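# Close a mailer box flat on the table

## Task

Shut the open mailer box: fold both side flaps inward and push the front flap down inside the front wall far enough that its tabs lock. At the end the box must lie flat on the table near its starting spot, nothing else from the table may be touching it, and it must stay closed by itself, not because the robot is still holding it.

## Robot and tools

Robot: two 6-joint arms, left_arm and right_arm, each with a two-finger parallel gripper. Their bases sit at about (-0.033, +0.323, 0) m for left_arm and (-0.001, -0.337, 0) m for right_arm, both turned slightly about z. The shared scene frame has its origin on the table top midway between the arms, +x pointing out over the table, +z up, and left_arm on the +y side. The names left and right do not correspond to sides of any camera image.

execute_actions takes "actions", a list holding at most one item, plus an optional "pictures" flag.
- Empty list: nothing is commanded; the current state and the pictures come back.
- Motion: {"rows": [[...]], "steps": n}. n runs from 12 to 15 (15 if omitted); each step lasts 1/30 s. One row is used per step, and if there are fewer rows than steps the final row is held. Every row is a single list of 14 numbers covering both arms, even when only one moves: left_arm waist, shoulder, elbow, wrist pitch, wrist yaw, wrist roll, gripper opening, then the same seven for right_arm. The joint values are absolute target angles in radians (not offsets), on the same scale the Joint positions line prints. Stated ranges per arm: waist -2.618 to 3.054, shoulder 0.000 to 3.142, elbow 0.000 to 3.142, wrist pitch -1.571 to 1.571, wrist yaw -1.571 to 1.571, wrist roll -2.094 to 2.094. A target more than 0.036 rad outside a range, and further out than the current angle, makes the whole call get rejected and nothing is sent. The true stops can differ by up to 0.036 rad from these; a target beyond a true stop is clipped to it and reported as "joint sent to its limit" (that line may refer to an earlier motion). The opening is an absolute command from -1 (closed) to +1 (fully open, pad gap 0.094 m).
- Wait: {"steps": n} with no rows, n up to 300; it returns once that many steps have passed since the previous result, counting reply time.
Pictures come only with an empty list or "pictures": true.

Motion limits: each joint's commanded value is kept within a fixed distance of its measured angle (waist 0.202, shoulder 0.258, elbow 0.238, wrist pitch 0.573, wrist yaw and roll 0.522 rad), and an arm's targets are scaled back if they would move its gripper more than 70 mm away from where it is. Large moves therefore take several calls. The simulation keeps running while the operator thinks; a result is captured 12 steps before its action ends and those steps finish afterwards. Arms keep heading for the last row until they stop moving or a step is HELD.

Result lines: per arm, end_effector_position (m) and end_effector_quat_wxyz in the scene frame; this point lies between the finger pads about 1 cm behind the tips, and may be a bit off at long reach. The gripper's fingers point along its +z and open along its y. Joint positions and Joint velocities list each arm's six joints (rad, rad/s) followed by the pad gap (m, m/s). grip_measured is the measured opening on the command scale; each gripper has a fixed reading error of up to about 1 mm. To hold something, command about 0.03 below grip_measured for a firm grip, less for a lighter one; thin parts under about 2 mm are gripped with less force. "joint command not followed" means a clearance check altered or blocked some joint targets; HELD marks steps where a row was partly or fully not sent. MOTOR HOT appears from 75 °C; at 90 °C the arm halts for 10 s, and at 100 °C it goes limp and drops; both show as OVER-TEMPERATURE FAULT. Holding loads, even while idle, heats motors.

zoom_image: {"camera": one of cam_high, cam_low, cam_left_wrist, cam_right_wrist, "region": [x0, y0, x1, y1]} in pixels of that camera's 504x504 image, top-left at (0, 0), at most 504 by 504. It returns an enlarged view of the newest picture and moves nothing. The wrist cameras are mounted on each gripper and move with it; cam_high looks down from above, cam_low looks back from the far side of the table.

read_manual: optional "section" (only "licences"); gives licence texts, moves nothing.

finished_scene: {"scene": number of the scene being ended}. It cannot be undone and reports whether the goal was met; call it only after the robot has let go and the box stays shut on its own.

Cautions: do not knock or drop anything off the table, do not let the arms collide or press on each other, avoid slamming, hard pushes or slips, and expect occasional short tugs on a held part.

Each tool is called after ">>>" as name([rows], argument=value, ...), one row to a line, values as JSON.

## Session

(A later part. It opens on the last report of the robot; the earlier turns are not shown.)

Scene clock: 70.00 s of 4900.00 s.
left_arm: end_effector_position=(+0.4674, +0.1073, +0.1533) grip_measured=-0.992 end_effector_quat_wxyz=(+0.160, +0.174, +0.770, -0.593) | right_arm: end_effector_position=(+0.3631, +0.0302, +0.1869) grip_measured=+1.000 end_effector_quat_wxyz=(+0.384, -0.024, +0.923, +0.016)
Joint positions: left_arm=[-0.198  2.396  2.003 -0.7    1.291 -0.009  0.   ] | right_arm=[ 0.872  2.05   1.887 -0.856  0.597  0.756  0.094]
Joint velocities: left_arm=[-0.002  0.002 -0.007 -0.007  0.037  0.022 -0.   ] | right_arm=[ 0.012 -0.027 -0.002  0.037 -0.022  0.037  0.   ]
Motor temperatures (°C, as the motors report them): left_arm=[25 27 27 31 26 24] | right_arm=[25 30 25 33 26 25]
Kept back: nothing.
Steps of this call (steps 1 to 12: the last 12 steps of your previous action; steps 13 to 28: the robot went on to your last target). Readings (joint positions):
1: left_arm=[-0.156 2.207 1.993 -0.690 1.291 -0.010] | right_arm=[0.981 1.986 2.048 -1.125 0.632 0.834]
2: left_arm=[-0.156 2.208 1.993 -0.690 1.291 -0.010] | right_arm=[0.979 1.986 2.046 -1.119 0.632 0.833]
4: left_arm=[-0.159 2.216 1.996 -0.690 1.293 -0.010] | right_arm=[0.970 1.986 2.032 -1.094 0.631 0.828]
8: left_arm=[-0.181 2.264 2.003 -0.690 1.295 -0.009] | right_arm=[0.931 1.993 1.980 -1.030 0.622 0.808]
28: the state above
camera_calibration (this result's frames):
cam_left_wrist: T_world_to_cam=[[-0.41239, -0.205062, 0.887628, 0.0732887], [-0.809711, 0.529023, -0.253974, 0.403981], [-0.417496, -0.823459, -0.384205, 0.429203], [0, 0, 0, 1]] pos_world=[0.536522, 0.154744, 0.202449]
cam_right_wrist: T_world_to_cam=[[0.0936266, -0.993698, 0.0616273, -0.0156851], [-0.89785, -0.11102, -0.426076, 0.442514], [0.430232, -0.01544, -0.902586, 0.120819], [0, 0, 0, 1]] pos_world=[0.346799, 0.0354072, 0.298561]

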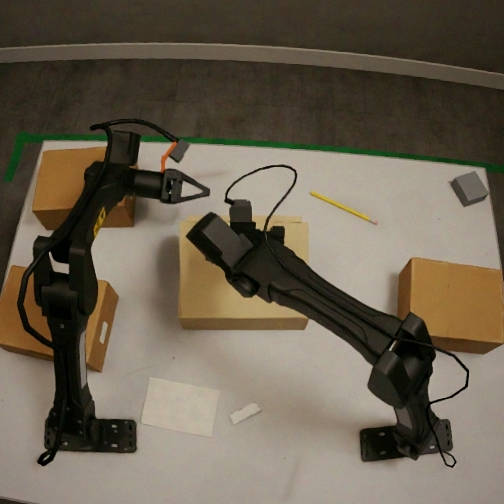

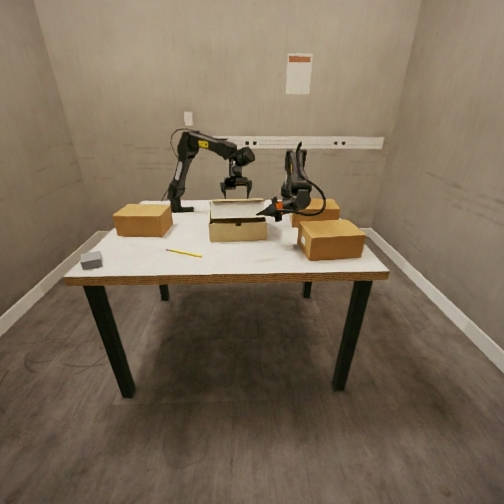

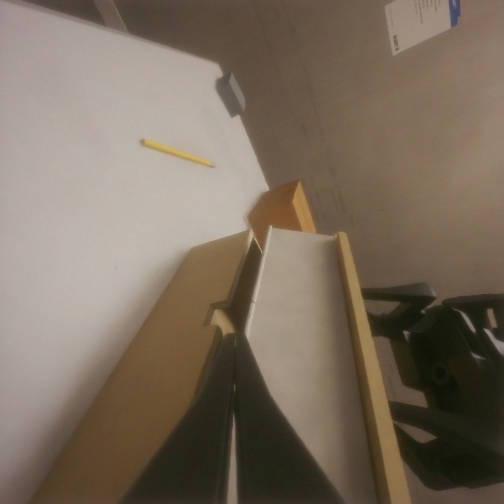

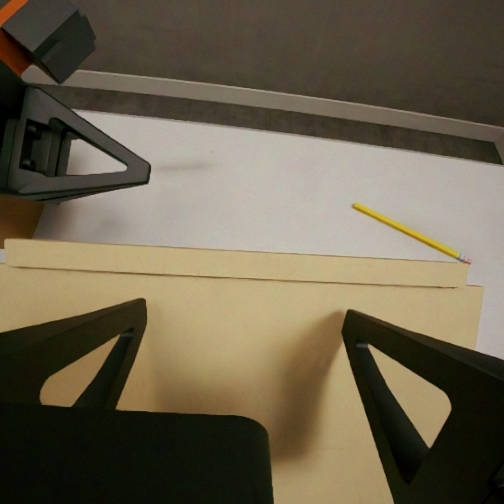

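>>> execute_actions([
  {"rows":[[-0.2,2.355,1.97,-0.68,1.32,0,-1,0.87,2.03,1.89,-0.835,0.6,0.75,1],[-0.205,2.345,1.94,-0.66,1.325,0,-1,0.87,2.03,1.89,-0.835,0.6,0.75,1],[-0.205,2.33,1.91,-0.64,1.33,0,-1,0.87,2.03,1.89,-0.835,0.6,0.75,1],[-0.21,2.32,1.88,-0.625,1.335,0,-1,0.87,2.03,1.89,-0.835,0.6,0.75,1],[-0.21,2.305,1.85,-0.61,1.34,0,-1,0.87,2.03,1.89,-0.835,0.6,0.75,1],[-0.215,2.29,1.82,-0.59,1.345,0,-1,0.87,2.03,1.89,-0.835,0.6,0.75,1],[-0.215,2.275,1.79,-0.575,1.35,0,-1,0.87,2.03,1.89,-0.835,0.6,0.75,1],[-0.22,2.26,1.76,-0.56,1.355,0,-1,0.87,2.03,1.89,-0.835,0.6,0.75,1],[-0.22,2.245,1.73,-0.54,1.36,0,-1,0.87,2.03,1.89,-0.835,0.6,0.75,1],[-0.225,2.23,1.7,-0.52,1.365,0,-1,0.87,2.03,1.89,-0.835,0.6,0.75,1],[-0.225,2.215,1.67,-0.505,1.37,0,-1,0.87,2.03,1.89,-0.835,0.6,0.75,1],[-0.225,2.2,1.64,-0.49,1.37,0,-1,0.87,2.03,1.89,-0.835,0.6,0.75,1]],"steps":12},
])

>>> execute_actions([
  {"steps":26},
], pictures=true)

>>> zoom_image(camera="cam_low", region=[190, 155, 330, 255])

Scene clock: 71.23 s of 4900.00 s.
left_arm: end_effector_position=(+0.4674, +0.1073, +0.1533) grip_measured=-0.992 end_effector_quat_wxyz=(+0.160, +0.174, +0.770, -0.593) | right_arm: end_effector_position=(+0.3634, +0.0306, +0.1872) grip_measured=+1.000 end_effector_quat_wxyz=(+0.385, -0.024, +0.923, +0.017)
Joint positions: left_arm=[-0.198  2.396  2.003 -0.7    1.291 -0.009  0.   ] | right_arm=[ 0.872  2.05   1.887 -0.854  0.597  0.755  0.094]
Joint velocities: left_arm=[-0.007 -0.002 -0.012 -0.007 -0.037 -0.037 -0.002] | right_arm=[ 0.007 -0.012 -0.012 -0.066 -0.022  0.022  0.   ]
Motor temperatures (°C, as the motors report them): left_arm=[25 28 27 31 26 24] | right_arm=[25 30 25 33 26 25]
Kept back: the last 12 steps of this action.
Steps of this call (steps 1 to 30: the robot went on to your last target; steps 31 to 37: nothing new was sent). Readings (joint positions):
1: left_arm=[-0.198 2.396 2.003 -0.700 1.291 -0.009] | right_arm=[0.872 2.050 1.887 -0.856 0.597 0.756]
2: left_arm=[-0.198 2.396 2.003 -0.700 1.291 -0.009] | right_arm=[0.872 2.050 1.887 -0.855 0.597 0.756]
4: left_arm=[-0.198 2.396 2.003 -0.700 1.291 -0.009] | right_arm=[0.872 2.050 1.887 -0.854 0.597 0.756]
8: left_arm=[-0.198 2.396 2.003 -0.700 1.291 -0.009] | right_arm=[0.872 2.050 1.887 -0.854 0.597 0.755]
37: the state above

Scene clock: 72.10 s of 4900.00 s.
left_arm: end_effector_position=(+0.4157, +0.1015, +0.1433) grip_measured=-0.992 end_effector_quat_wxyz=(+0.150, +0.184, +0.752, -0.615) | right_arm: end_effector_position=(+0.3634, +0.0306, +0.1872) grip_measured=+1.000 end_effector_quat_wxyz=(+0.385, -0.024, +0.923, +0.017)
Joint positions: left_arm=[-0.215  2.233  1.646 -0.506  1.345 -0.009  0.   ] | right_arm=[ 0.872  2.05   1.887 -0.854  0.597  0.755  0.094]
Joint velocities: left_arm=[-0.017 -0.017 -0.007 -0.022 -0.037 -0.007 -0.   ] | right_arm=[0.002 0.012 0.002 0.007 0.095 0.022 0.   ]
Motor temperatures (°C, as the motors report them): left_arm=[25 28 27 31 26 24] | right_arm=[25 30 25 33 26 25]
Kept back: nothing.
Steps of this call (steps 1 to 12: the last 12 steps of your previous action; steps 13 to 26: the robot went on to your last target). Readings (joint positions):
1: left_arm=[-0.198 2.395 1.998 -0.696 1.292 -0.009] | right_arm=[0.872 2.050 1.887 -0.854 0.597 0.755]
2: left_arm=[-0.198 2.388 1.984 -0.689 1.294 -0.009] | right_arm=[0.872 2.050 1.887 -0.854 0.597 0.755]
4: left_arm=[-0.198 2.369 1.934 -0.671 1.300 -0.009] | right_arm=[0.872 2.050 1.887 -0.854 0.597 0.755]
8: left_arm=[-0.200 2.322 1.813 -0.628 1.314 -0.009] | right_arm=[0.872 2.050 1.887 -0.854 0.597 0.755]
26: the state above
camera_calibration (this result's frames):
cam_left_wrist: T_world_to_cam=[[-0.415556, -0.145636, 0.897833, 0.0534191], [-0.78842, 0.549884, -0.275719, 0.354771], [-0.45355, -0.822446, -0.34333, 0.408013], [0, 0, 0, 1]] pos_world=[0.486961, 0.148265, 0.189938]
cam_right_wrist: T_world_to_cam=[[0.0940678, -0.99375, 0.0600995, -0.0151928], [-0.897142, -0.110785, -0.427626, 0.442962], [0.431611, -0.013692, -0.901956, 0.12031], [0, 0, 0, 1]] pos_world=[0.346902, 0.0356228, 0.298849]

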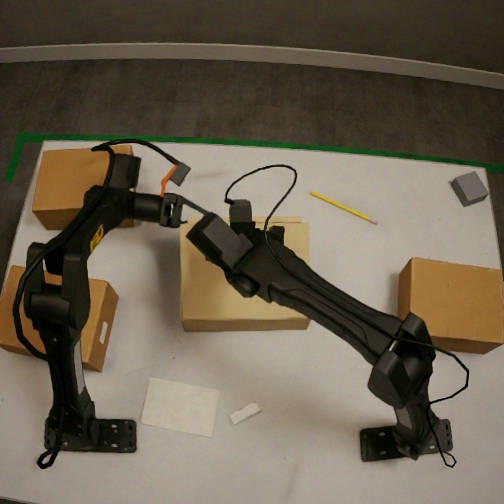

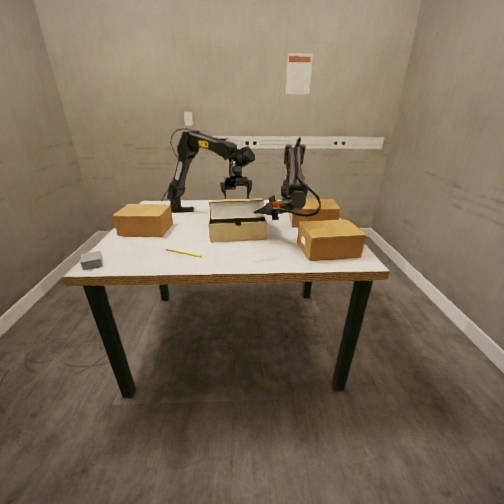

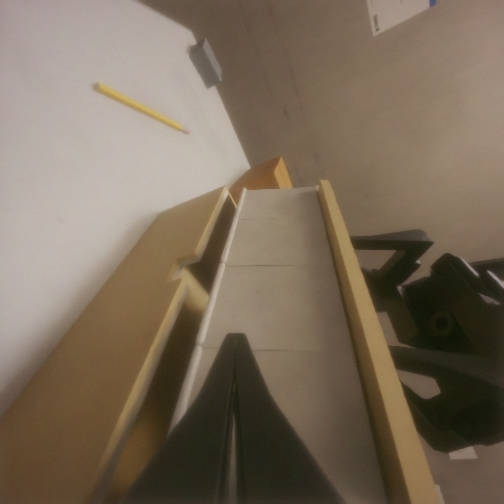

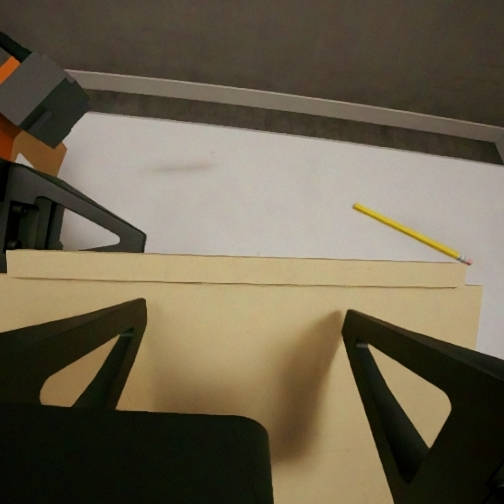

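Region (190, 155, 330, 255) of cam_low's 504x504 image, scaled by 3.600, with more detail than that image has; it fills the top 360 rows of this view, and the rest is white.

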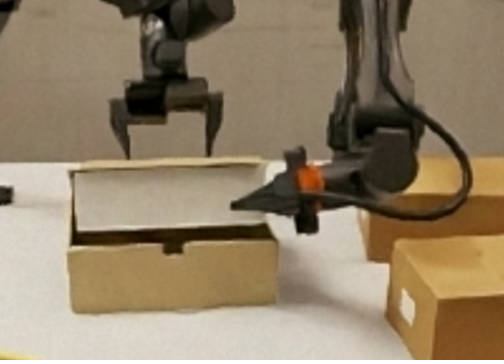

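>>> execute_actions([
  {"rows":[[-0.225,2.22,1.64,-0.49,1.37,0,-1,0.865,2.035,1.88,-0.82,0.6,0.75,1],[-0.225,2.23,1.64,-0.485,1.37,0,-1,0.86,2.04,1.87,-0.805,0.595,0.745,1],[-0.225,2.235,1.64,-0.48,1.37,0,-1,0.858,2.043,1.86,-0.79,0.595,0.74,1],[-0.225,2.24,1.64,-0.475,1.37,0,-1,0.855,2.046,1.85,-0.775,0.59,0.74,1],[-0.225,2.245,1.64,-0.47,1.37,0,-1,0.852,2.05,1.84,-0.76,0.59,0.735,1],[-0.225,2.25,1.64,-0.47,1.37,0,-1,0.85,2.053,1.83,-0.745,0.585,0.735,1],[-0.225,2.25,1.64,-0.47,1.37,0,-1,0.847,2.056,1.82,-0.725,0.585,0.73,1],[-0.225,2.25,1.64,-0.47,1.37,0,-1,0.844,2.06,1.81,-0.705,0.585,0.73,1]],"steps":12},
])

>>> execute_actions([
  {"steps":24},
], pictures=true)

>>> zoom_image(camera="cam_low", region=[190, 155, 330, 255])

Scene clock: 72.93 s of 4900.00 s.
left_arm: end_effector_position=(+0.4159, +0.1014, +0.1435) grip_measured=-0.992 end_effector_quat_wxyz=(+0.151, +0.185, +0.752, -0.615) | right_arm: end_effector_position=(+0.3634, +0.0306, +0.1872) grip_measured=+1.000 end_effector_quat_wxyz=(+0.385, -0.024, +0.923, +0.017)
Joint positions: left_arm=[-0.215  2.233  1.646 -0.503  1.345 -0.009  0.   ] | right_arm=[ 0.872  2.05   1.887 -0.854  0.597  0.755  0.094]
Joint velocities: left_arm=[ 0.002 -0.002 -0.007 -0.081  0.037 -0.11  -0.   ] | right_arm=[-0.012  0.017  0.002 -0.007 -0.007 -0.051  0.   ]
Motor temperatures (°C, as the motors report them): left_arm=[25 28 27 31 26 24] | right_arm=[25 31 25 33 26 25]
Kept back: the last 12 steps of this action.
Steps of this call (steps 1 to 25: the robot went on to your last target). Readings (joint positions):
1: left_arm=[-0.215 2.233 1.646 -0.505 1.345 -0.009] | right_arm=[0.872 2.050 1.887 -0.854 0.597 0.755]
2: left_arm=[-0.215 2.233 1.646 -0.505 1.345 -0.009] | right_arm=[0.872 2.050 1.887 -0.854 0.597 0.755]
4: left_arm=[-0.215 2.233 1.646 -0.504 1.345 -0.009] | right_arm=[0.872 2.050 1.887 -0.854 0.597 0.755]
8: left_arm=[-0.215 2.233 1.646 -0.504 1.345 -0.009] | right_arm=[0.872 2.050 1.887 -0.854 0.597 0.755]
25: the state above

Scene clock: 73.73 s of 4900.00 s.
left_arm: end_effector_position=(+0.4181, +0.1011, +0.1374) grip_measured=-0.992 end_effector_quat_wxyz=(+0.152, +0.187, +0.750, -0.615) | right_arm: end_effector_position=(+0.3754, +0.0357, +0.1734) grip_measured=+1.000 end_effector_quat_wxyz=(+0.397, -0.019, +0.917, +0.032)
Joint positions: left_arm=[-0.215  2.249  1.646 -0.482  1.347 -0.009  0.   ] | right_arm=[ 0.856  2.057  1.821 -0.728  0.589  0.735  0.094]
Joint velocities: left_arm=[-0.002  0.007 -0.007 -0.037  0.022 -0.022  0.   ] | right_arm=[-0.002 -0.027 -0.002  0.051  0.007 -0.051  0.   ]
Motor temperatures (°C, as the motors report them): left_arm=[25 29 27 31 26 24] | right_arm=[25 31 25 33 26 25]
Kept back: nothing.
Steps of this call (steps 1 to 12: the last 12 steps of your previous action; steps 13 to 24: the robot went on to your last target). Readings (joint positions):
1: left_arm=[-0.215 2.233 1.646 -0.503 1.345 -0.009] | right_arm=[0.872 2.050 1.887 -0.852 0.597 0.755]
2: left_arm=[-0.215 2.233 1.646 -0.503 1.346 -0.009] | right_arm=[0.872 2.050 1.885 -0.847 0.597 0.755]
4: left_arm=[-0.215 2.233 1.646 -0.499 1.346 -0.009] | right_arm=[0.871 2.050 1.875 -0.828 0.596 0.752]
8: left_arm=[-0.215 2.241 1.646 -0.488 1.347 -0.009] | right_arm=[0.864 2.051 1.834 -0.778 0.589 0.744]
24: the state above
camera_calibration (this result's frames):
cam_left_wrist: T_world_to_cam=[[-0.421976, -0.14269, 0.895308, 0.0623731], [-0.785885, 0.54994, -0.282756, 0.355191], [-0.452019, -0.822925, -0.3442, 0.406355], [0, 0, 0, 1]] pos_world=[0.489139, 0.147966, 0.184456]
cam_right_wrist: T_world_to_cam=[[0.0953522, -0.994972, 0.0306372, -0.00581679], [-0.885717, -0.0988485, -0.45358, 0.448182], [0.454328, 0.016114, -0.890689, 0.0912194], [0, 0, 0, 1]] pos_world=[0.356073, 0.0370446, 0.284713]

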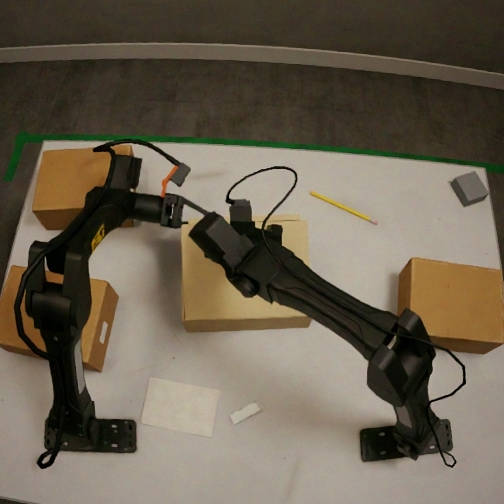

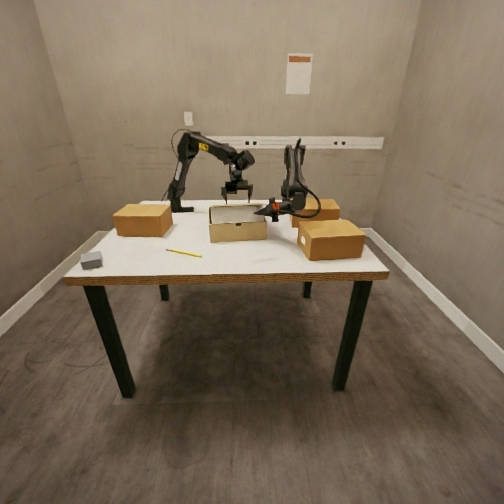

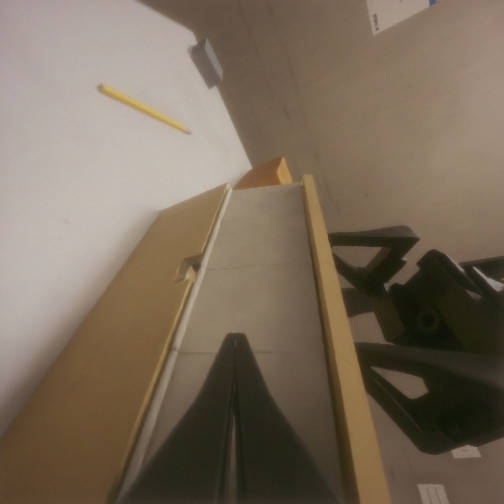

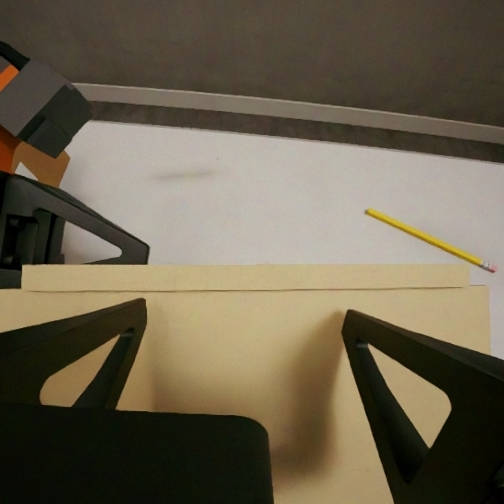

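Region (190, 155, 330, 255) of cam_low's 504x504 image, scaled by 3.600, with more detail than that image has; it fills the top 360 rows of this view, and the rest is white.

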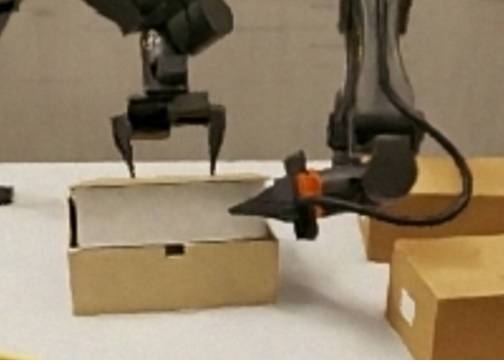

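>>> execute_actions([
  {"rows":[[-0.21,2.245,1.635,-0.47,1.38,0,-1,0.85,2.06,1.81,-0.705,0.585,0.73,1],[-0.2,2.24,1.625,-0.47,1.39,0,-1,0.85,2.06,1.81,-0.705,0.585,0.73,1],[-0.19,2.235,1.615,-0.47,1.4,0,-1,0.85,2.06,1.81,-0.705,0.585,0.73,1],[-0.18,2.23,1.605,-0.47,1.41,0,-1,0.85,2.063,1.81,-0.705,0.585,0.73,1],[-0.17,2.23,1.6,-0.47,1.42,0,-1,0.85,2.066,1.805,-0.705,0.585,0.73,1],[-0.16,2.23,1.595,-0.47,1.42,0,-1,0.85,2.07,1.8,-0.705,0.585,0.73,1],[-0.16,2.23,1.595,-0.47,1.42,0,-1,0.85,2.075,1.795,-0.705,0.585,0.73,1]],"steps":12},
])

>>> execute_actions([
  {"steps":24},
], pictures=true)

>>> zoom_image(camera="cam_low", region=[190, 155, 330, 255])

Scene clock: 74.50 s of 4900.00 s.
left_arm: end_effector_position=(+0.4181, +0.1011, +0.1374) grip_measured=-0.992 end_effector_quat_wxyz=(+0.152, +0.187, +0.750, -0.615) | right_arm: end_effector_position=(+0.3755, +0.0360, +0.1736) grip_measured=+1.000 end_effector_quat_wxyz=(+0.397, -0.019, +0.917, +0.033)
Joint positions: left_arm=[-0.215  2.249  1.646 -0.482  1.347 -0.009  0.   ] | right_arm=[ 0.856  2.057  1.821 -0.727  0.589  0.735  0.094]
Joint velocities: left_arm=[ 0.012 -0.007 -0.002  0.007 -0.022 -0.007 -0.002] | right_arm=[-0.017  0.012 -0.002  0.022  0.007  0.066  0.   ]
Motor temperatures (°C, as the motors report them): left_arm=[25 29 26 31 26 24] | right_arm=[25 31 25 33 26 25]
Kept back: the last 12 steps of this action.
Steps of this call (steps 1 to 15: the robot went on to your last target; steps 16 to 23: nothing new was sent). Readings (joint positions):
1: left_arm=[-0.215 2.249 1.646 -0.482 1.347 -0.009] | right_arm=[0.856 2.057 1.821 -0.728 0.589 0.735]
2: left_arm=[-0.215 2.249 1.646 -0.482 1.347 -0.009] | right_arm=[0.856 2.057 1.821 -0.727 0.589 0.735]
4: left_arm=[-0.215 2.249 1.646 -0.482 1.347 -0.009] | right_arm=[0.856 2.057 1.821 -0.727 0.589 0.735]
8: left_arm=[-0.215 2.249 1.646 -0.482 1.347 -0.009] | right_arm=[0.856 2.057 1.821 -0.727 0.589 0.735]
23: the state above

Scene clock: 75.30 s of 4900.00 s.
left_arm: end_effector_position=(+0.4169, +0.1250, +0.1317) grip_measured=-0.992 end_effector_quat_wxyz=(+0.148, +0.157, +0.744, -0.632) | right_arm: end_effector_position=(+0.3768, +0.0366, +0.1728) grip_measured=+1.000 end_effector_quat_wxyz=(+0.401, -0.019, +0.915, +0.033)
Joint positions: left_arm=[-0.16   2.249  1.597 -0.477  1.396 -0.009  0.   ] | right_arm=[ 0.856  2.058  1.813 -0.71   0.594  0.731  0.094]
Joint velocities: left_arm=[ 0.007  0.012 -0.012  0.022 -0.066 -0.022 -0.001] | right_arm=[ 0.002 -0.022  0.002 -0.022 -0.022  0.022  0.   ]
Motor temperatures (°C, as the motors report them): left_arm=[25 29 26 31 26 24] | right_arm=[25 31 25 33 26 25]
Kept back: nothing.
Steps of this call (steps 1 to 12: the last 12 steps of your previous action; steps 13 to 24: the robot went on to your last target). Readings (joint positions):
1: left_arm=[-0.215 2.249 1.646 -0.482 1.348 -0.009] | right_arm=[0.856 2.057 1.821 -0.727 0.589 0.735]
2: left_arm=[-0.215 2.249 1.644 -0.481 1.351 -0.009] | right_arm=[0.856 2.057 1.821 -0.726 0.589 0.735]
4: left_arm=[-0.211 2.249 1.632 -0.477 1.363 -0.009] | right_arm=[0.856 2.057 1.821 -0.725 0.588 0.735]
8: left_arm=[-0.182 2.249 1.601 -0.477 1.383 -0.009] | right_arm=[0.856 2.058 1.815 -0.716 0.590 0.733]
24: the state above
camera_calibration (this result's frames):
cam_left_wrist: T_world_to_cam=[[-0.374851, -0.118987, 0.919417, 0.0446338], [-0.816149, 0.512776, -0.266387, 0.354534], [-0.439758, -0.850237, -0.289326, 0.414516], [0, 0, 0, 1]] pos_world=[0.48837, 0.175951, 0.173336]
cam_right_wrist: T_world_to_cam=[[0.0953086, -0.995038, 0.0285427, -0.00462788], [-0.881559, -0.0976875, -0.461856, 0.449101], [0.462352, 0.0188568, -0.886496, 0.0861134], [0, 0, 0, 1]] pos_world=[0.356535, 0.0376427, 0.283891]

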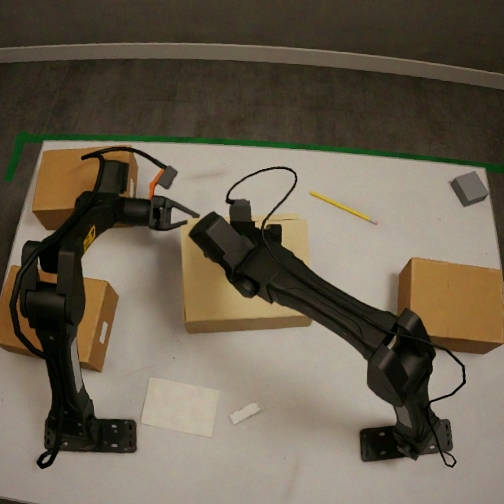

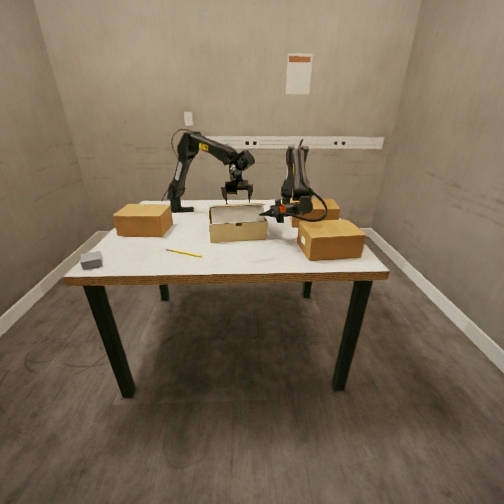

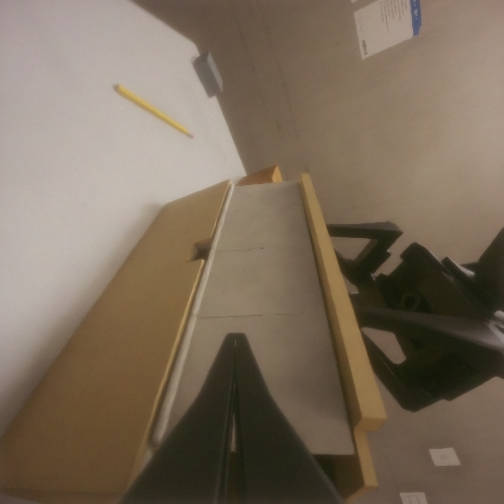

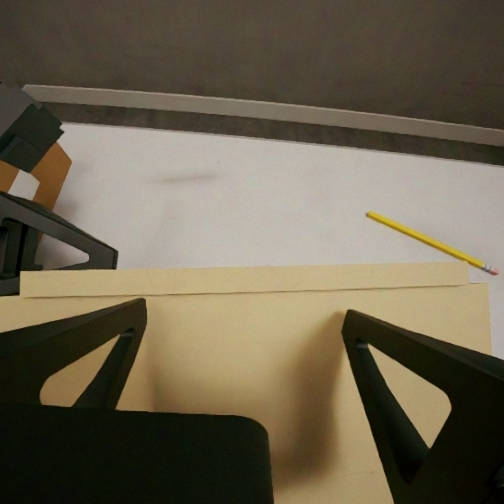

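Region (190, 155, 330, 255) of cam_low's 504x504 image, scaled by 3.600, with more detail than that image has; it fills the top 360 rows of this view, and the rest is white.

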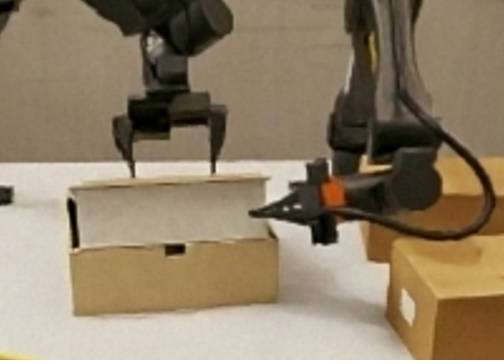

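>>> execute_actions([
  {"rows":[[-0.16,2.25,1.66,-0.5,1.425,-0.02,-1,0.86,2.05,1.84,-0.73,0.59,0.74,1],[-0.16,2.27,1.7,-0.54,1.43,-0.04,-1,0.865,2.04,1.86,-0.75,0.59,0.74,1],[-0.16,2.29,1.74,-0.58,1.435,-0.06,-1,0.87,2.03,1.88,-0.78,0.595,0.745,1],[-0.165,2.31,1.78,-0.63,1.44,-0.08,-1,0.875,2.025,1.9,-0.81,0.6,0.75,1],[-0.17,2.33,1.82,-0.68,1.445,-0.1,-1,0.88,2.02,1.915,-0.84,0.6,0.75,1],[-0.18,2.35,1.86,-0.73,1.45,-0.12,-1,0.88,2.02,1.92,-0.86,0.6,0.75,1],[-0.19,2.37,1.9,-0.78,1.455,-0.14,-1,0.88,2.02,1.92,-0.86,0.6,0.75,1],[-0.2,2.39,1.94,-0.83,1.46,-0.16,-1,0.88,2.02,1.92,-0.86,0.6,0.75,1],[-0.21,2.41,1.97,-0.87,1.465,-0.17,-1,0.88,2.02,1.92,-0.86,0.6,0.75,1],[-0.22,2.43,2.0,-0.91,1.47,-0.17,-1,0.88,2.02,1.92,-0.86,0.6,0.75,1],[-0.23,2.45,2.03,-0.94,1.47,-0.17,-1,0.88,2.02,1.92,-0.86,0.6,0.75,1]],"steps":12},
])

>>> execute_actions([
  {"steps":26},
], pictures=true)

>>> zoom_image(camera="cam_low", region=[190, 155, 330, 255])

Scene clock: 78.30 s of 4900.00 s.
left_arm: end_effector_position=(+0.4168, +0.1250, +0.1318) grip_measured=-0.992 end_effector_quat_wxyz=(+0.148, +0.157, +0.744, -0.632) | right_arm: end_effector_position=(+0.3768, +0.0366, +0.1726) grip_measured=+1.000 end_effector_quat_wxyz=(+0.401, -0.019, +0.915, +0.033)
Joint positions: left_arm=[-0.16   2.249  1.597 -0.477  1.397 -0.009  0.   ] | right_arm=[ 0.856  2.058  1.812 -0.71   0.594  0.731  0.094]
Joint velocities: left_arm=[-0.002 -0.017  0.002  0.037 -0.007 -0.007 -0.   ] | right_arm=[-0.002 -0.007 -0.002 -0.007 -0.007 -0.051  0.   ]
Motor temperatures (°C, as the motors report them): left_arm=[25 29 26 30 26 24] | right_arm=[25 30 25 33 26 25]
Kept back: the last 12 steps of this action.
Steps of this call (steps 1 to 15: the robot went on to your last target; steps 16 to 90: nothing new was sent). Readings (joint positions):
1: left_arm=[-0.160 2.249 1.597 -0.477 1.397 -0.009] | right_arm=[0.856 2.058 1.813 -0.710 0.594 0.731]
2: left_arm=[-0.160 2.249 1.597 -0.477 1.397 -0.009] | right_arm=[0.856 2.058 1.812 -0.710 0.594 0.731]
4: left_arm=[-0.160 2.249 1.597 -0.477 1.397 -0.009] | right_arm=[0.856 2.058 1.812 -0.710 0.594 0.731]
8: left_arm=[-0.160 2.249 1.597 -0.477 1.397 -0.009] | right_arm=[0.856 2.058 1.812 -0.710 0.594 0.731]
90: the state above

Scene clock: 79.17 s of 4900.00 s.
left_arm: end_effector_position=(+0.4294, +0.0877, +0.1408) grip_measured=-0.992 end_effector_quat_wxyz=(-0.025, +0.047, +0.748, -0.662) | right_arm: end_effector_position=(+0.3641, +0.0340, +0.1964) grip_measured=+1.000 end_effector_quat_wxyz=(+0.391, -0.026, +0.919, +0.028)
Joint positions: left_arm=[-0.234  2.458  2.003 -0.924  1.445 -0.169  0.   ] | right_arm=[ 0.873  2.04   1.897 -0.843  0.593  0.745  0.094]
Joint velocities: left_arm=[ 0.002 -0.002 -0.007 -0.037 -0.022 -0.066  0.   ] | right_arm=[-0.017 -0.027 -0.007 -0.051 -0.022  0.037  0.   ]
Motor temperatures (°C, as the motors report them): left_arm=[25 29 26 30 26 24] | right_arm=[25 31 25 33 26 25]
Kept back: nothing.
Steps of this call (steps 1 to 12: the last 12 steps of your previous action; steps 13 to 26: the robot went on to your last target). Readings (joint positions):
1: left_arm=[-0.160 2.250 1.603 -0.483 1.397 -0.011] | right_arm=[0.856 2.058 1.814 -0.710 0.594 0.731]
2: left_arm=[-0.160 2.257 1.621 -0.496 1.399 -0.016] | right_arm=[0.856 2.058 1.819 -0.715 0.594 0.731]
4: left_arm=[-0.160 2.283 1.688 -0.533 1.404 -0.034] | right_arm=[0.857 2.058 1.838 -0.741 0.593 0.735]
8: left_arm=[-0.165 2.351 1.854 -0.654 1.420 -0.090] | right_arm=[0.866 2.051 1.887 -0.798 0.593 0.740]
26: the state above
camera_calibration (this result's frames):
cam_left_wrist: T_world_to_cam=[[0.0169775, -0.0904412, 0.995757, -0.144995], [-0.822727, 0.564672, 0.0653146, 0.337861], [-0.568184, -0.820345, -0.0648216, 0.411873], [0, 0, 0, 1]] pos_world=[0.514449, 0.133984, 0.149011]
cam_right_wrist: T_world_to_cam=[[0.104079, -0.993692, 0.0417555, -0.0124932], [-0.889795, -0.111789, -0.442457, 0.448207], [0.444334, 0.00889651, -0.895817, 0.121717], [0, 0, 0, 1]] pos_world=[0.34603, 0.0366073, 0.307869]

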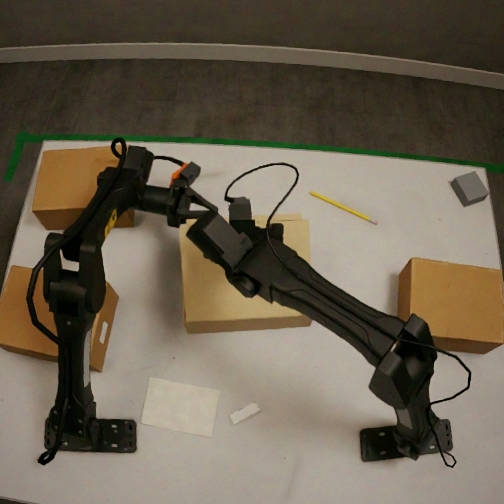

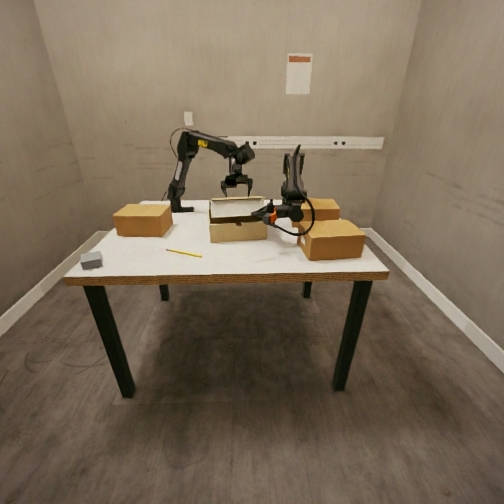

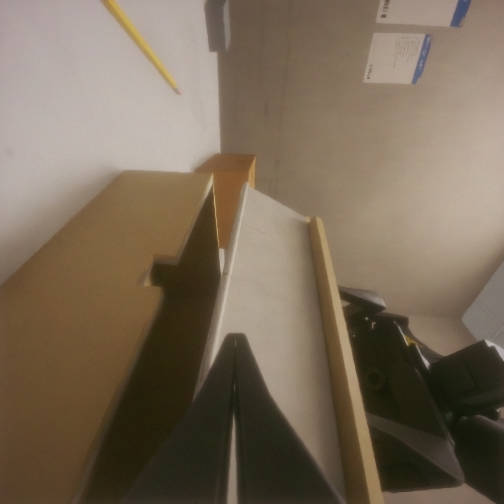

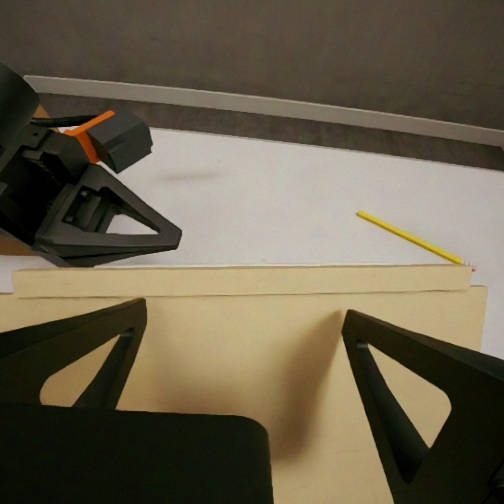

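Region (190, 155, 330, 255) of cam_low's 504x504 image, scaled by 3.600, with more detail than that image has; it fills the top 360 rows of this view, and the rest is white.

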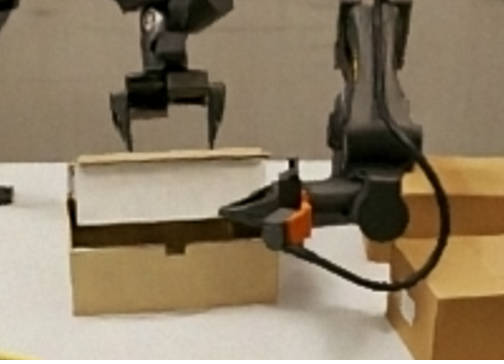

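>>> execute_actions([
  {"rows":[[-0.23,2.425,1.99,-0.91,1.47,-0.17,-1,0.875,2.045,1.89,-0.85,0.6,0.75,1],[-0.23,2.41,1.965,-0.9,1.47,-0.17,-1,0.875,2.05,1.885,-0.85,0.6,0.75,1],[-0.23,2.4,1.94,-0.89,1.47,-0.17,-1,0.875,2.05,1.885,-0.85,0.6,0.75,1],[-0.23,2.385,1.915,-0.88,1.47,-0.17,-1,0.875,2.05,1.885,-0.85,0.6,0.75,1],[-0.23,2.37,1.89,-0.87,1.47,-0.17,-1,0.875,2.05,1.885,-0.85,0.6,0.75,1],[-0.23,2.36,1.865,-0.86,1.47,-0.17,-1,0.875,2.05,1.885,-0.85,0.6,0.75,1],[-0.23,2.345,1.84,-0.85,1.47,-0.17,-1,0.875,2.05,1.885,-0.85,0.6,0.75,1],[-0.23,2.33,1.815,-0.84,1.47,-0.17,-1,0.875,2.05,1.885,-0.85,0.6,0.75,1],[-0.23,2.315,1.79,-0.83,1.47,-0.17,-1,0.875,2.05,1.885,-0.85,0.6,0.75,1],[-0.23,2.3,1.76,-0.82,1.47,-0.17,-1,0.875,2.05,1.885,-0.85,0.6,0.75,1]],"steps":12},
])

>>> execute_actions([
  {"steps":24},
], pictures=true)

>>> zoom_image(camera="cam_low", region=[190, 155, 330, 255])

Scene clock: 81.90 s of 4900.00 s.
left_arm: end_effector_position=(+0.4289, +0.0878, +0.1408) grip_measured=-0.992 end_effector_quat_wxyz=(-0.027, +0.045, +0.748, -0.662) | right_arm: end_effector_position=(+0.3641, +0.0340, +0.1964) grip_measured=+1.000 end_effector_quat_wxyz=(+0.391, -0.026, +0.919, +0.028)
Joint positions: left_arm=[-0.234  2.458  2.003 -0.929  1.446 -0.17   0.   ] | right_arm=[ 0.873  2.04   1.897 -0.843  0.593  0.745  0.094]
Joint velocities: left_arm=[-0.002 -0.002 -0.012  0.022  0.081 -0.007  0.001] | right_arm=[-0.002 -0.002 -0.012 -0.022 -0.037 -0.037  0.   ]
Motor temperatures (°C, as the motors report them): left_arm=[25 30 27 30 26 24] | right_arm=[25 31 25 33 26 25]
Kept back: the last 12 steps of this action.
Steps of this call (steps 1 to 30: the robot went on to your last target; steps 31 to 82: nothing new was sent). Readings (joint positions):
1: left_arm=[-0.234 2.458 2.003 -0.925 1.445 -0.169] | right_arm=[0.873 2.040 1.897 -0.843 0.593 0.745]
2: left_arm=[-0.234 2.458 2.003 -0.925 1.445 -0.169] | right_arm=[0.873 2.040 1.897 -0.843 0.593 0.745]
4: left_arm=[-0.234 2.458 2.003 -0.927 1.446 -0.169] | right_arm=[0.873 2.040 1.897 -0.843 0.593 0.745]
8: left_arm=[-0.234 2.458 2.003 -0.928 1.446 -0.170] | right_arm=[0.873 2.040 1.897 -0.843 0.593 0.745]
82: the state above

Scene clock: 82.70 s of 4900.00 s.
left_arm: end_effector_position=(+0.3979, +0.0916, +0.1377) grip_measured=-0.992 end_effector_quat_wxyz=(-0.034, +0.040, +0.748, -0.662) | right_arm: end_effector_position=(+0.3646, +0.0348, +0.1896) grip_measured=+1.000 end_effector_quat_wxyz=(+0.388, -0.028, +0.921, +0.023)
Joint positions: left_arm=[-0.234  2.334  1.767 -0.834  1.447 -0.171  0.   ] | right_arm=[ 0.873  2.054  1.897 -0.843  0.593  0.745  0.094]
Joint velocities: left_arm=[-0.002  0.012  0.012  0.007  0.007 -0.007 -0.001] | right_arm=[ 0.007 -0.007  0.002  0.007 -0.007 -0.066  0.   ]
Motor temperatures (°C, as the motors report them): left_arm=[25 30 26 30 26 24] | right_arm=[25 31 25 33 26 25]
Kept back: nothing.
Steps of this call (steps 1 to 12: the last 12 steps of your previous action; steps 13 to 24: the robot went on to your last target). Readings (joint positions):
1: left_arm=[-0.234 2.458 2.003 -0.928 1.446 -0.170] | right_arm=[0.873 2.040 1.897 -0.843 0.593 0.745]
2: left_arm=[-0.234 2.455 1.996 -0.923 1.446 -0.170] | right_arm=[0.873 2.041 1.897 -0.843 0.593 0.745]
4: left_arm=[-0.234 2.438 1.960 -0.911 1.446 -0.170] | right_arm=[0.873 2.044 1.897 -0.843 0.593 0.745]
8: left_arm=[-0.234 2.391 1.860 -0.885 1.447 -0.170] | right_arm=[0.873 2.052 1.897 -0.843 0.593 0.745]
24: the state above
camera_calibration (this result's frames):
cam_left_wrist: T_world_to_cam=[[0.0401732, -0.0914482, 0.994999, -0.150089], [-0.820912, 0.564687, 0.0850435, 0.306516], [-0.56964, -0.820223, -0.0523856, 0.395877], [0, 0, 0, 1]] pos_world=[0.483159, 0.137896, 0.14401]
cam_right_wrist: T_world_to_cam=[[0.104448, -0.993138, 0.0526147, -0.0136918], [-0.893222, -0.11694, -0.434143, 0.445611], [0.437316, -0.0016514, -0.899306, 0.11898], [0, 0, 0, 1]] pos_world=[0.347427, 0.0387082, 0.301179]

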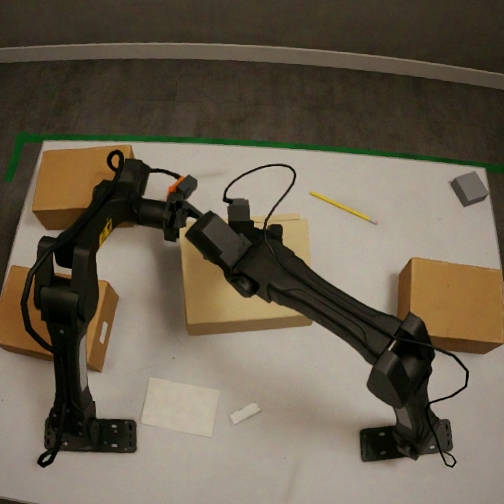

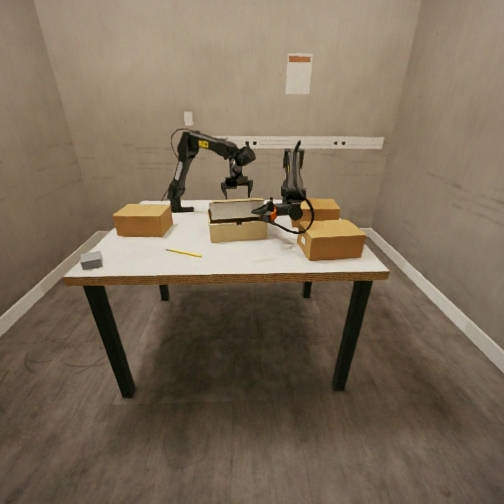

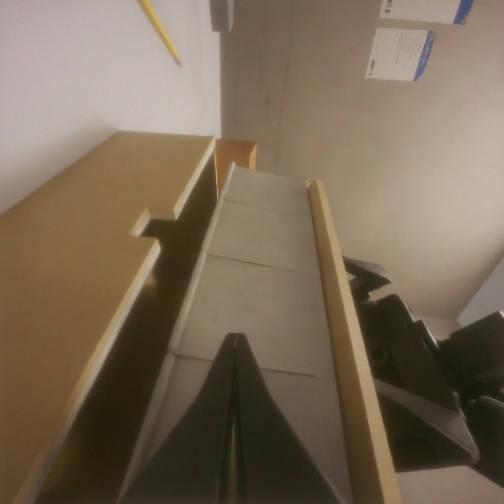

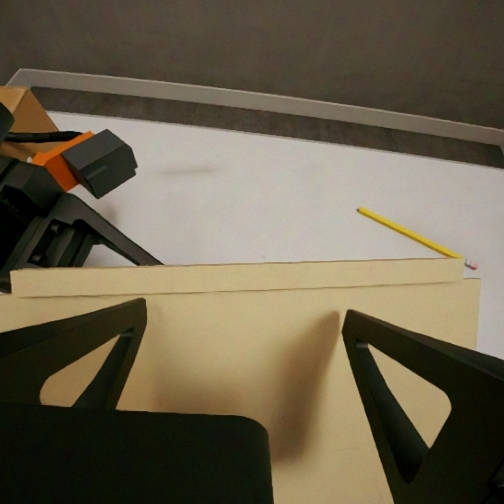

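Region (190, 155, 330, 255) of cam_low's 504x504 image, scaled by 3.600, with more detail than that image has; it fills the top 360 rows of this view, and the rest is white.

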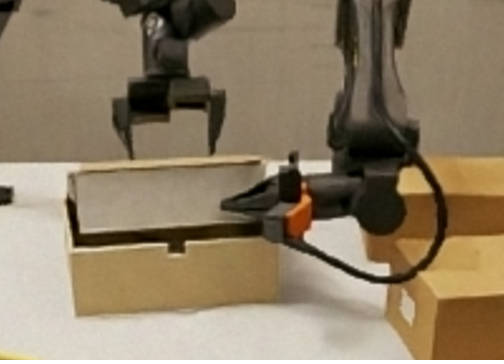

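Far end now well back. Lower lid and left together.

>>> execute_actions([
  {"rows":[[-0.23,2.33,1.76,-0.82,1.47,-0.17,-1,0.865,2.05,1.88,-0.82,0.6,0.75,1],[-0.23,2.34,1.76,-0.815,1.47,-0.17,-1,0.86,2.053,1.87,-0.805,0.595,0.745,1],[-0.23,2.345,1.76,-0.81,1.47,-0.17,-1,0.858,2.056,1.86,-0.79,0.595,0.74,1],[-0.23,2.35,1.76,-0.805,1.47,-0.17,-1,0.855,2.06,1.85,-0.775,0.59,0.74,1],[-0.23,2.355,1.76,-0.8,1.47,-0.17,-1,0.852,2.062,1.84,-0.76,0.59,0.735,1],[-0.23,2.36,1.76,-0.8,1.47,-0.17,-1,0.85,2.065,1.83,-0.745,0.585,0.735,1],[-0.23,2.36,1.76,-0.8,1.47,-0.17,-1,0.847,2.068,1.815,-0.725,0.585,0.73,1],[-0.23,2.36,1.76,-0.8,1.47,-0.17,-1,0.844,2.07,1.8,-0.705,0.585,0.73,1]],"steps":12},
])

>>> execute_actions([
  {"steps":24},
], pictures=true)

>>> zoom_image(camera="cam_low", region=[190, 155, 330, 255])

Scene clock: 83.43 s of 4900.00 s.
left_arm: end_effector_position=(+0.3981, +0.0916, +0.1378) grip_measured=-0.992 end_effector_quat_wxyz=(-0.033, +0.040, +0.748, -0.662) | right_arm: end_effector_position=(+0.3646, +0.0348, +0.1896) grip_measured=+1.000 end_effector_quat_wxyz=(+0.388, -0.028, +0.921, +0.023)
Joint positions: left_arm=[-0.234  2.334  1.767 -0.832  1.447 -0.171  0.   ] | right_arm=[ 0.873  2.054  1.897 -0.843  0.593  0.745  0.094]
Joint velocities: left_arm=[-0.002  0.002 -0.027 -0.037 -0.051 -0.066 -0.   ] | right_arm=[ 0.002  0.012 -0.007 -0.051  0.037  0.007  0.   ]
Motor temperatures (°C, as the motors report them): left_arm=[25 30 26 30 26 24] | right_arm=[25 31 25 33 26 25]
Kept back: the last 12 steps of this action.
Steps of this call (steps 1 to 22: the robot went on to your last target). Readings (joint positions):
1: left_arm=[-0.234 2.334 1.767 -0.834 1.447 -0.171] | right_arm=[0.873 2.054 1.897 -0.843 0.593 0.745]
2: left_arm=[-0.234 2.334 1.767 -0.834 1.447 -0.171] | right_arm=[0.873 2.054 1.897 -0.843 0.593 0.745]
4: left_arm=[-0.234 2.334 1.767 -0.833 1.447 -0.171] | right_arm=[0.873 2.054 1.897 -0.843 0.593 0.745]
8: left_arm=[-0.234 2.334 1.767 -0.833 1.447 -0.171] | right_arm=[0.873 2.054 1.897 -0.843 0.593 0.745]
22: the state above

Scene clock: 84.23 s of 4900.00 s.
left_arm: end_effector_position=(+0.4005, +0.0914, +0.1235) grip_measured=-0.992 end_effector_quat_wxyz=(-0.037, +0.037, +0.749, -0.661) | right_arm: end_effector_position=(+0.3742, +0.0348, +0.1562) grip_measured=+1.000 end_effector_quat_wxyz=(+0.385, -0.025, +0.922, +0.021)
Joint positions: left_arm=[-0.234  2.366  1.767 -0.811  1.445 -0.171  0.   ] | right_arm=[ 0.855  2.078  1.803 -0.724  0.582  0.736  0.094]
Joint velocities: left_arm=[-0.002 -0.002  0.012  0.022 -0.007 -0.007 -0.001] | right_arm=[-0.002 -0.002 -0.012  0.022 -0.007 -0.022  0.   ]
Motor temperatures (°C, as the motors report them): left_arm=[25 30 26 30 26 24] | right_arm=[25 31 25 33 26 25]
Kept back: nothing.
Steps of this call (steps 1 to 12: the last 12 steps of your previous action; steps 13 to 24: the robot went on to your last target). Readings (joint positions):
1: left_arm=[-0.234 2.334 1.767 -0.832 1.447 -0.171] | right_arm=[0.873 2.054 1.895 -0.842 0.593 0.745]
2: left_arm=[-0.234 2.334 1.767 -0.832 1.447 -0.171] | right_arm=[0.873 2.054 1.891 -0.837 0.593 0.745]
4: left_arm=[-0.234 2.336 1.767 -0.827 1.447 -0.171] | right_arm=[0.872 2.054 1.876 -0.820 0.592 0.745]
8: left_arm=[-0.234 2.353 1.767 -0.817 1.447 -0.171] | right_arm=[0.864 2.058 1.833 -0.772 0.587 0.742]
24: the state above
camera_calibration (this result's frames):
cam_left_wrist: T_world_to_cam=[[0.049003, -0.094431, 0.994325, -0.139279], [-0.820298, 0.564158, 0.0940046, 0.30867], [-0.569834, -0.820249, -0.049816, 0.39612], [0, 0, 0, 1]] pos_world=[0.485749, 0.137626, 0.129205]
cam_right_wrist: T_world_to_cam=[[0.0981934, -0.993801, 0.0521388, -0.0105188], [-0.896469, -0.111081, -0.428958, 0.439827], [0.432091, -0.0046199, -0.901818, 0.0872256], [0, 0, 0, 1]] pos_world=[0.357635, 0.0388059, 0.267878]

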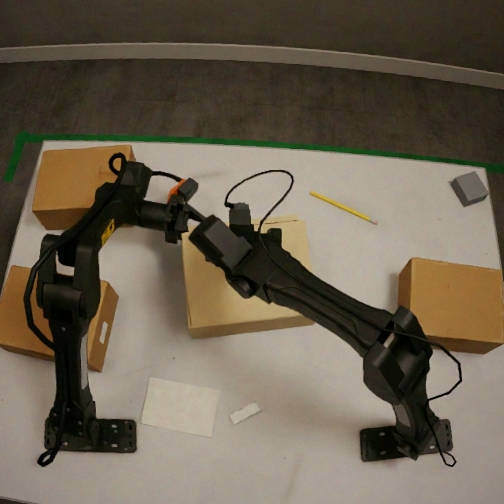

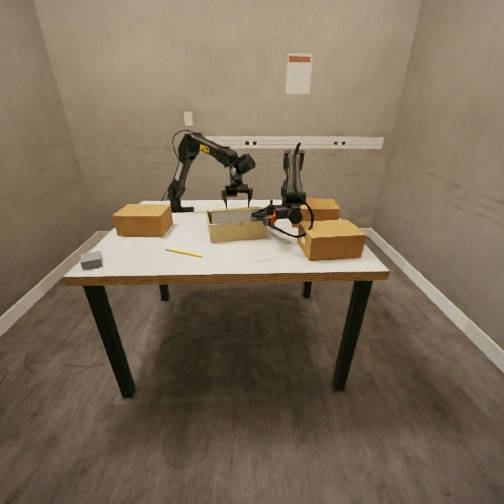

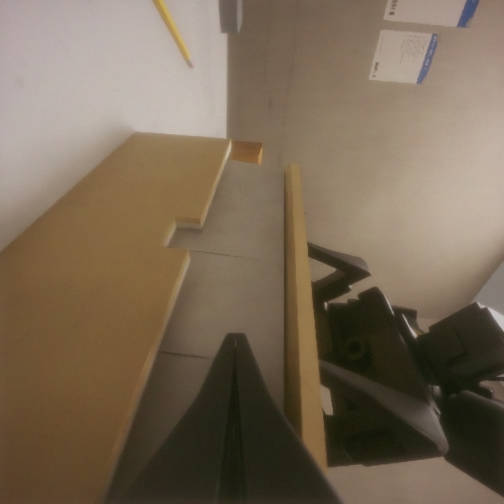

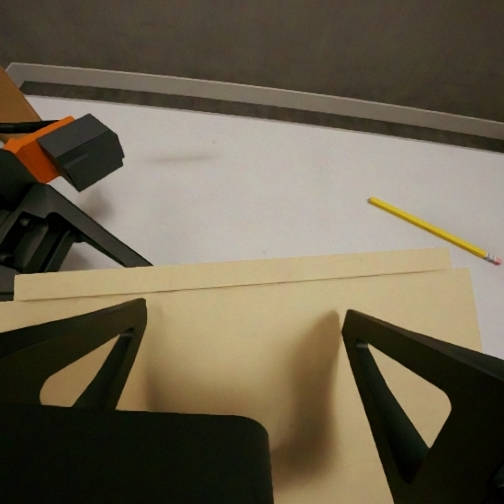

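Region (190, 155, 330, 255) of cam_low's 504x504 image, scaled by 3.600, with more detail than that image has; it fills the top 360 rows of this view, and the rest is white.

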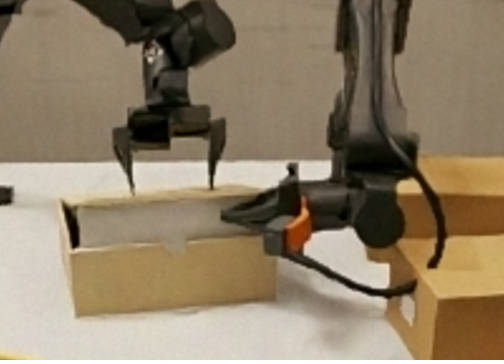

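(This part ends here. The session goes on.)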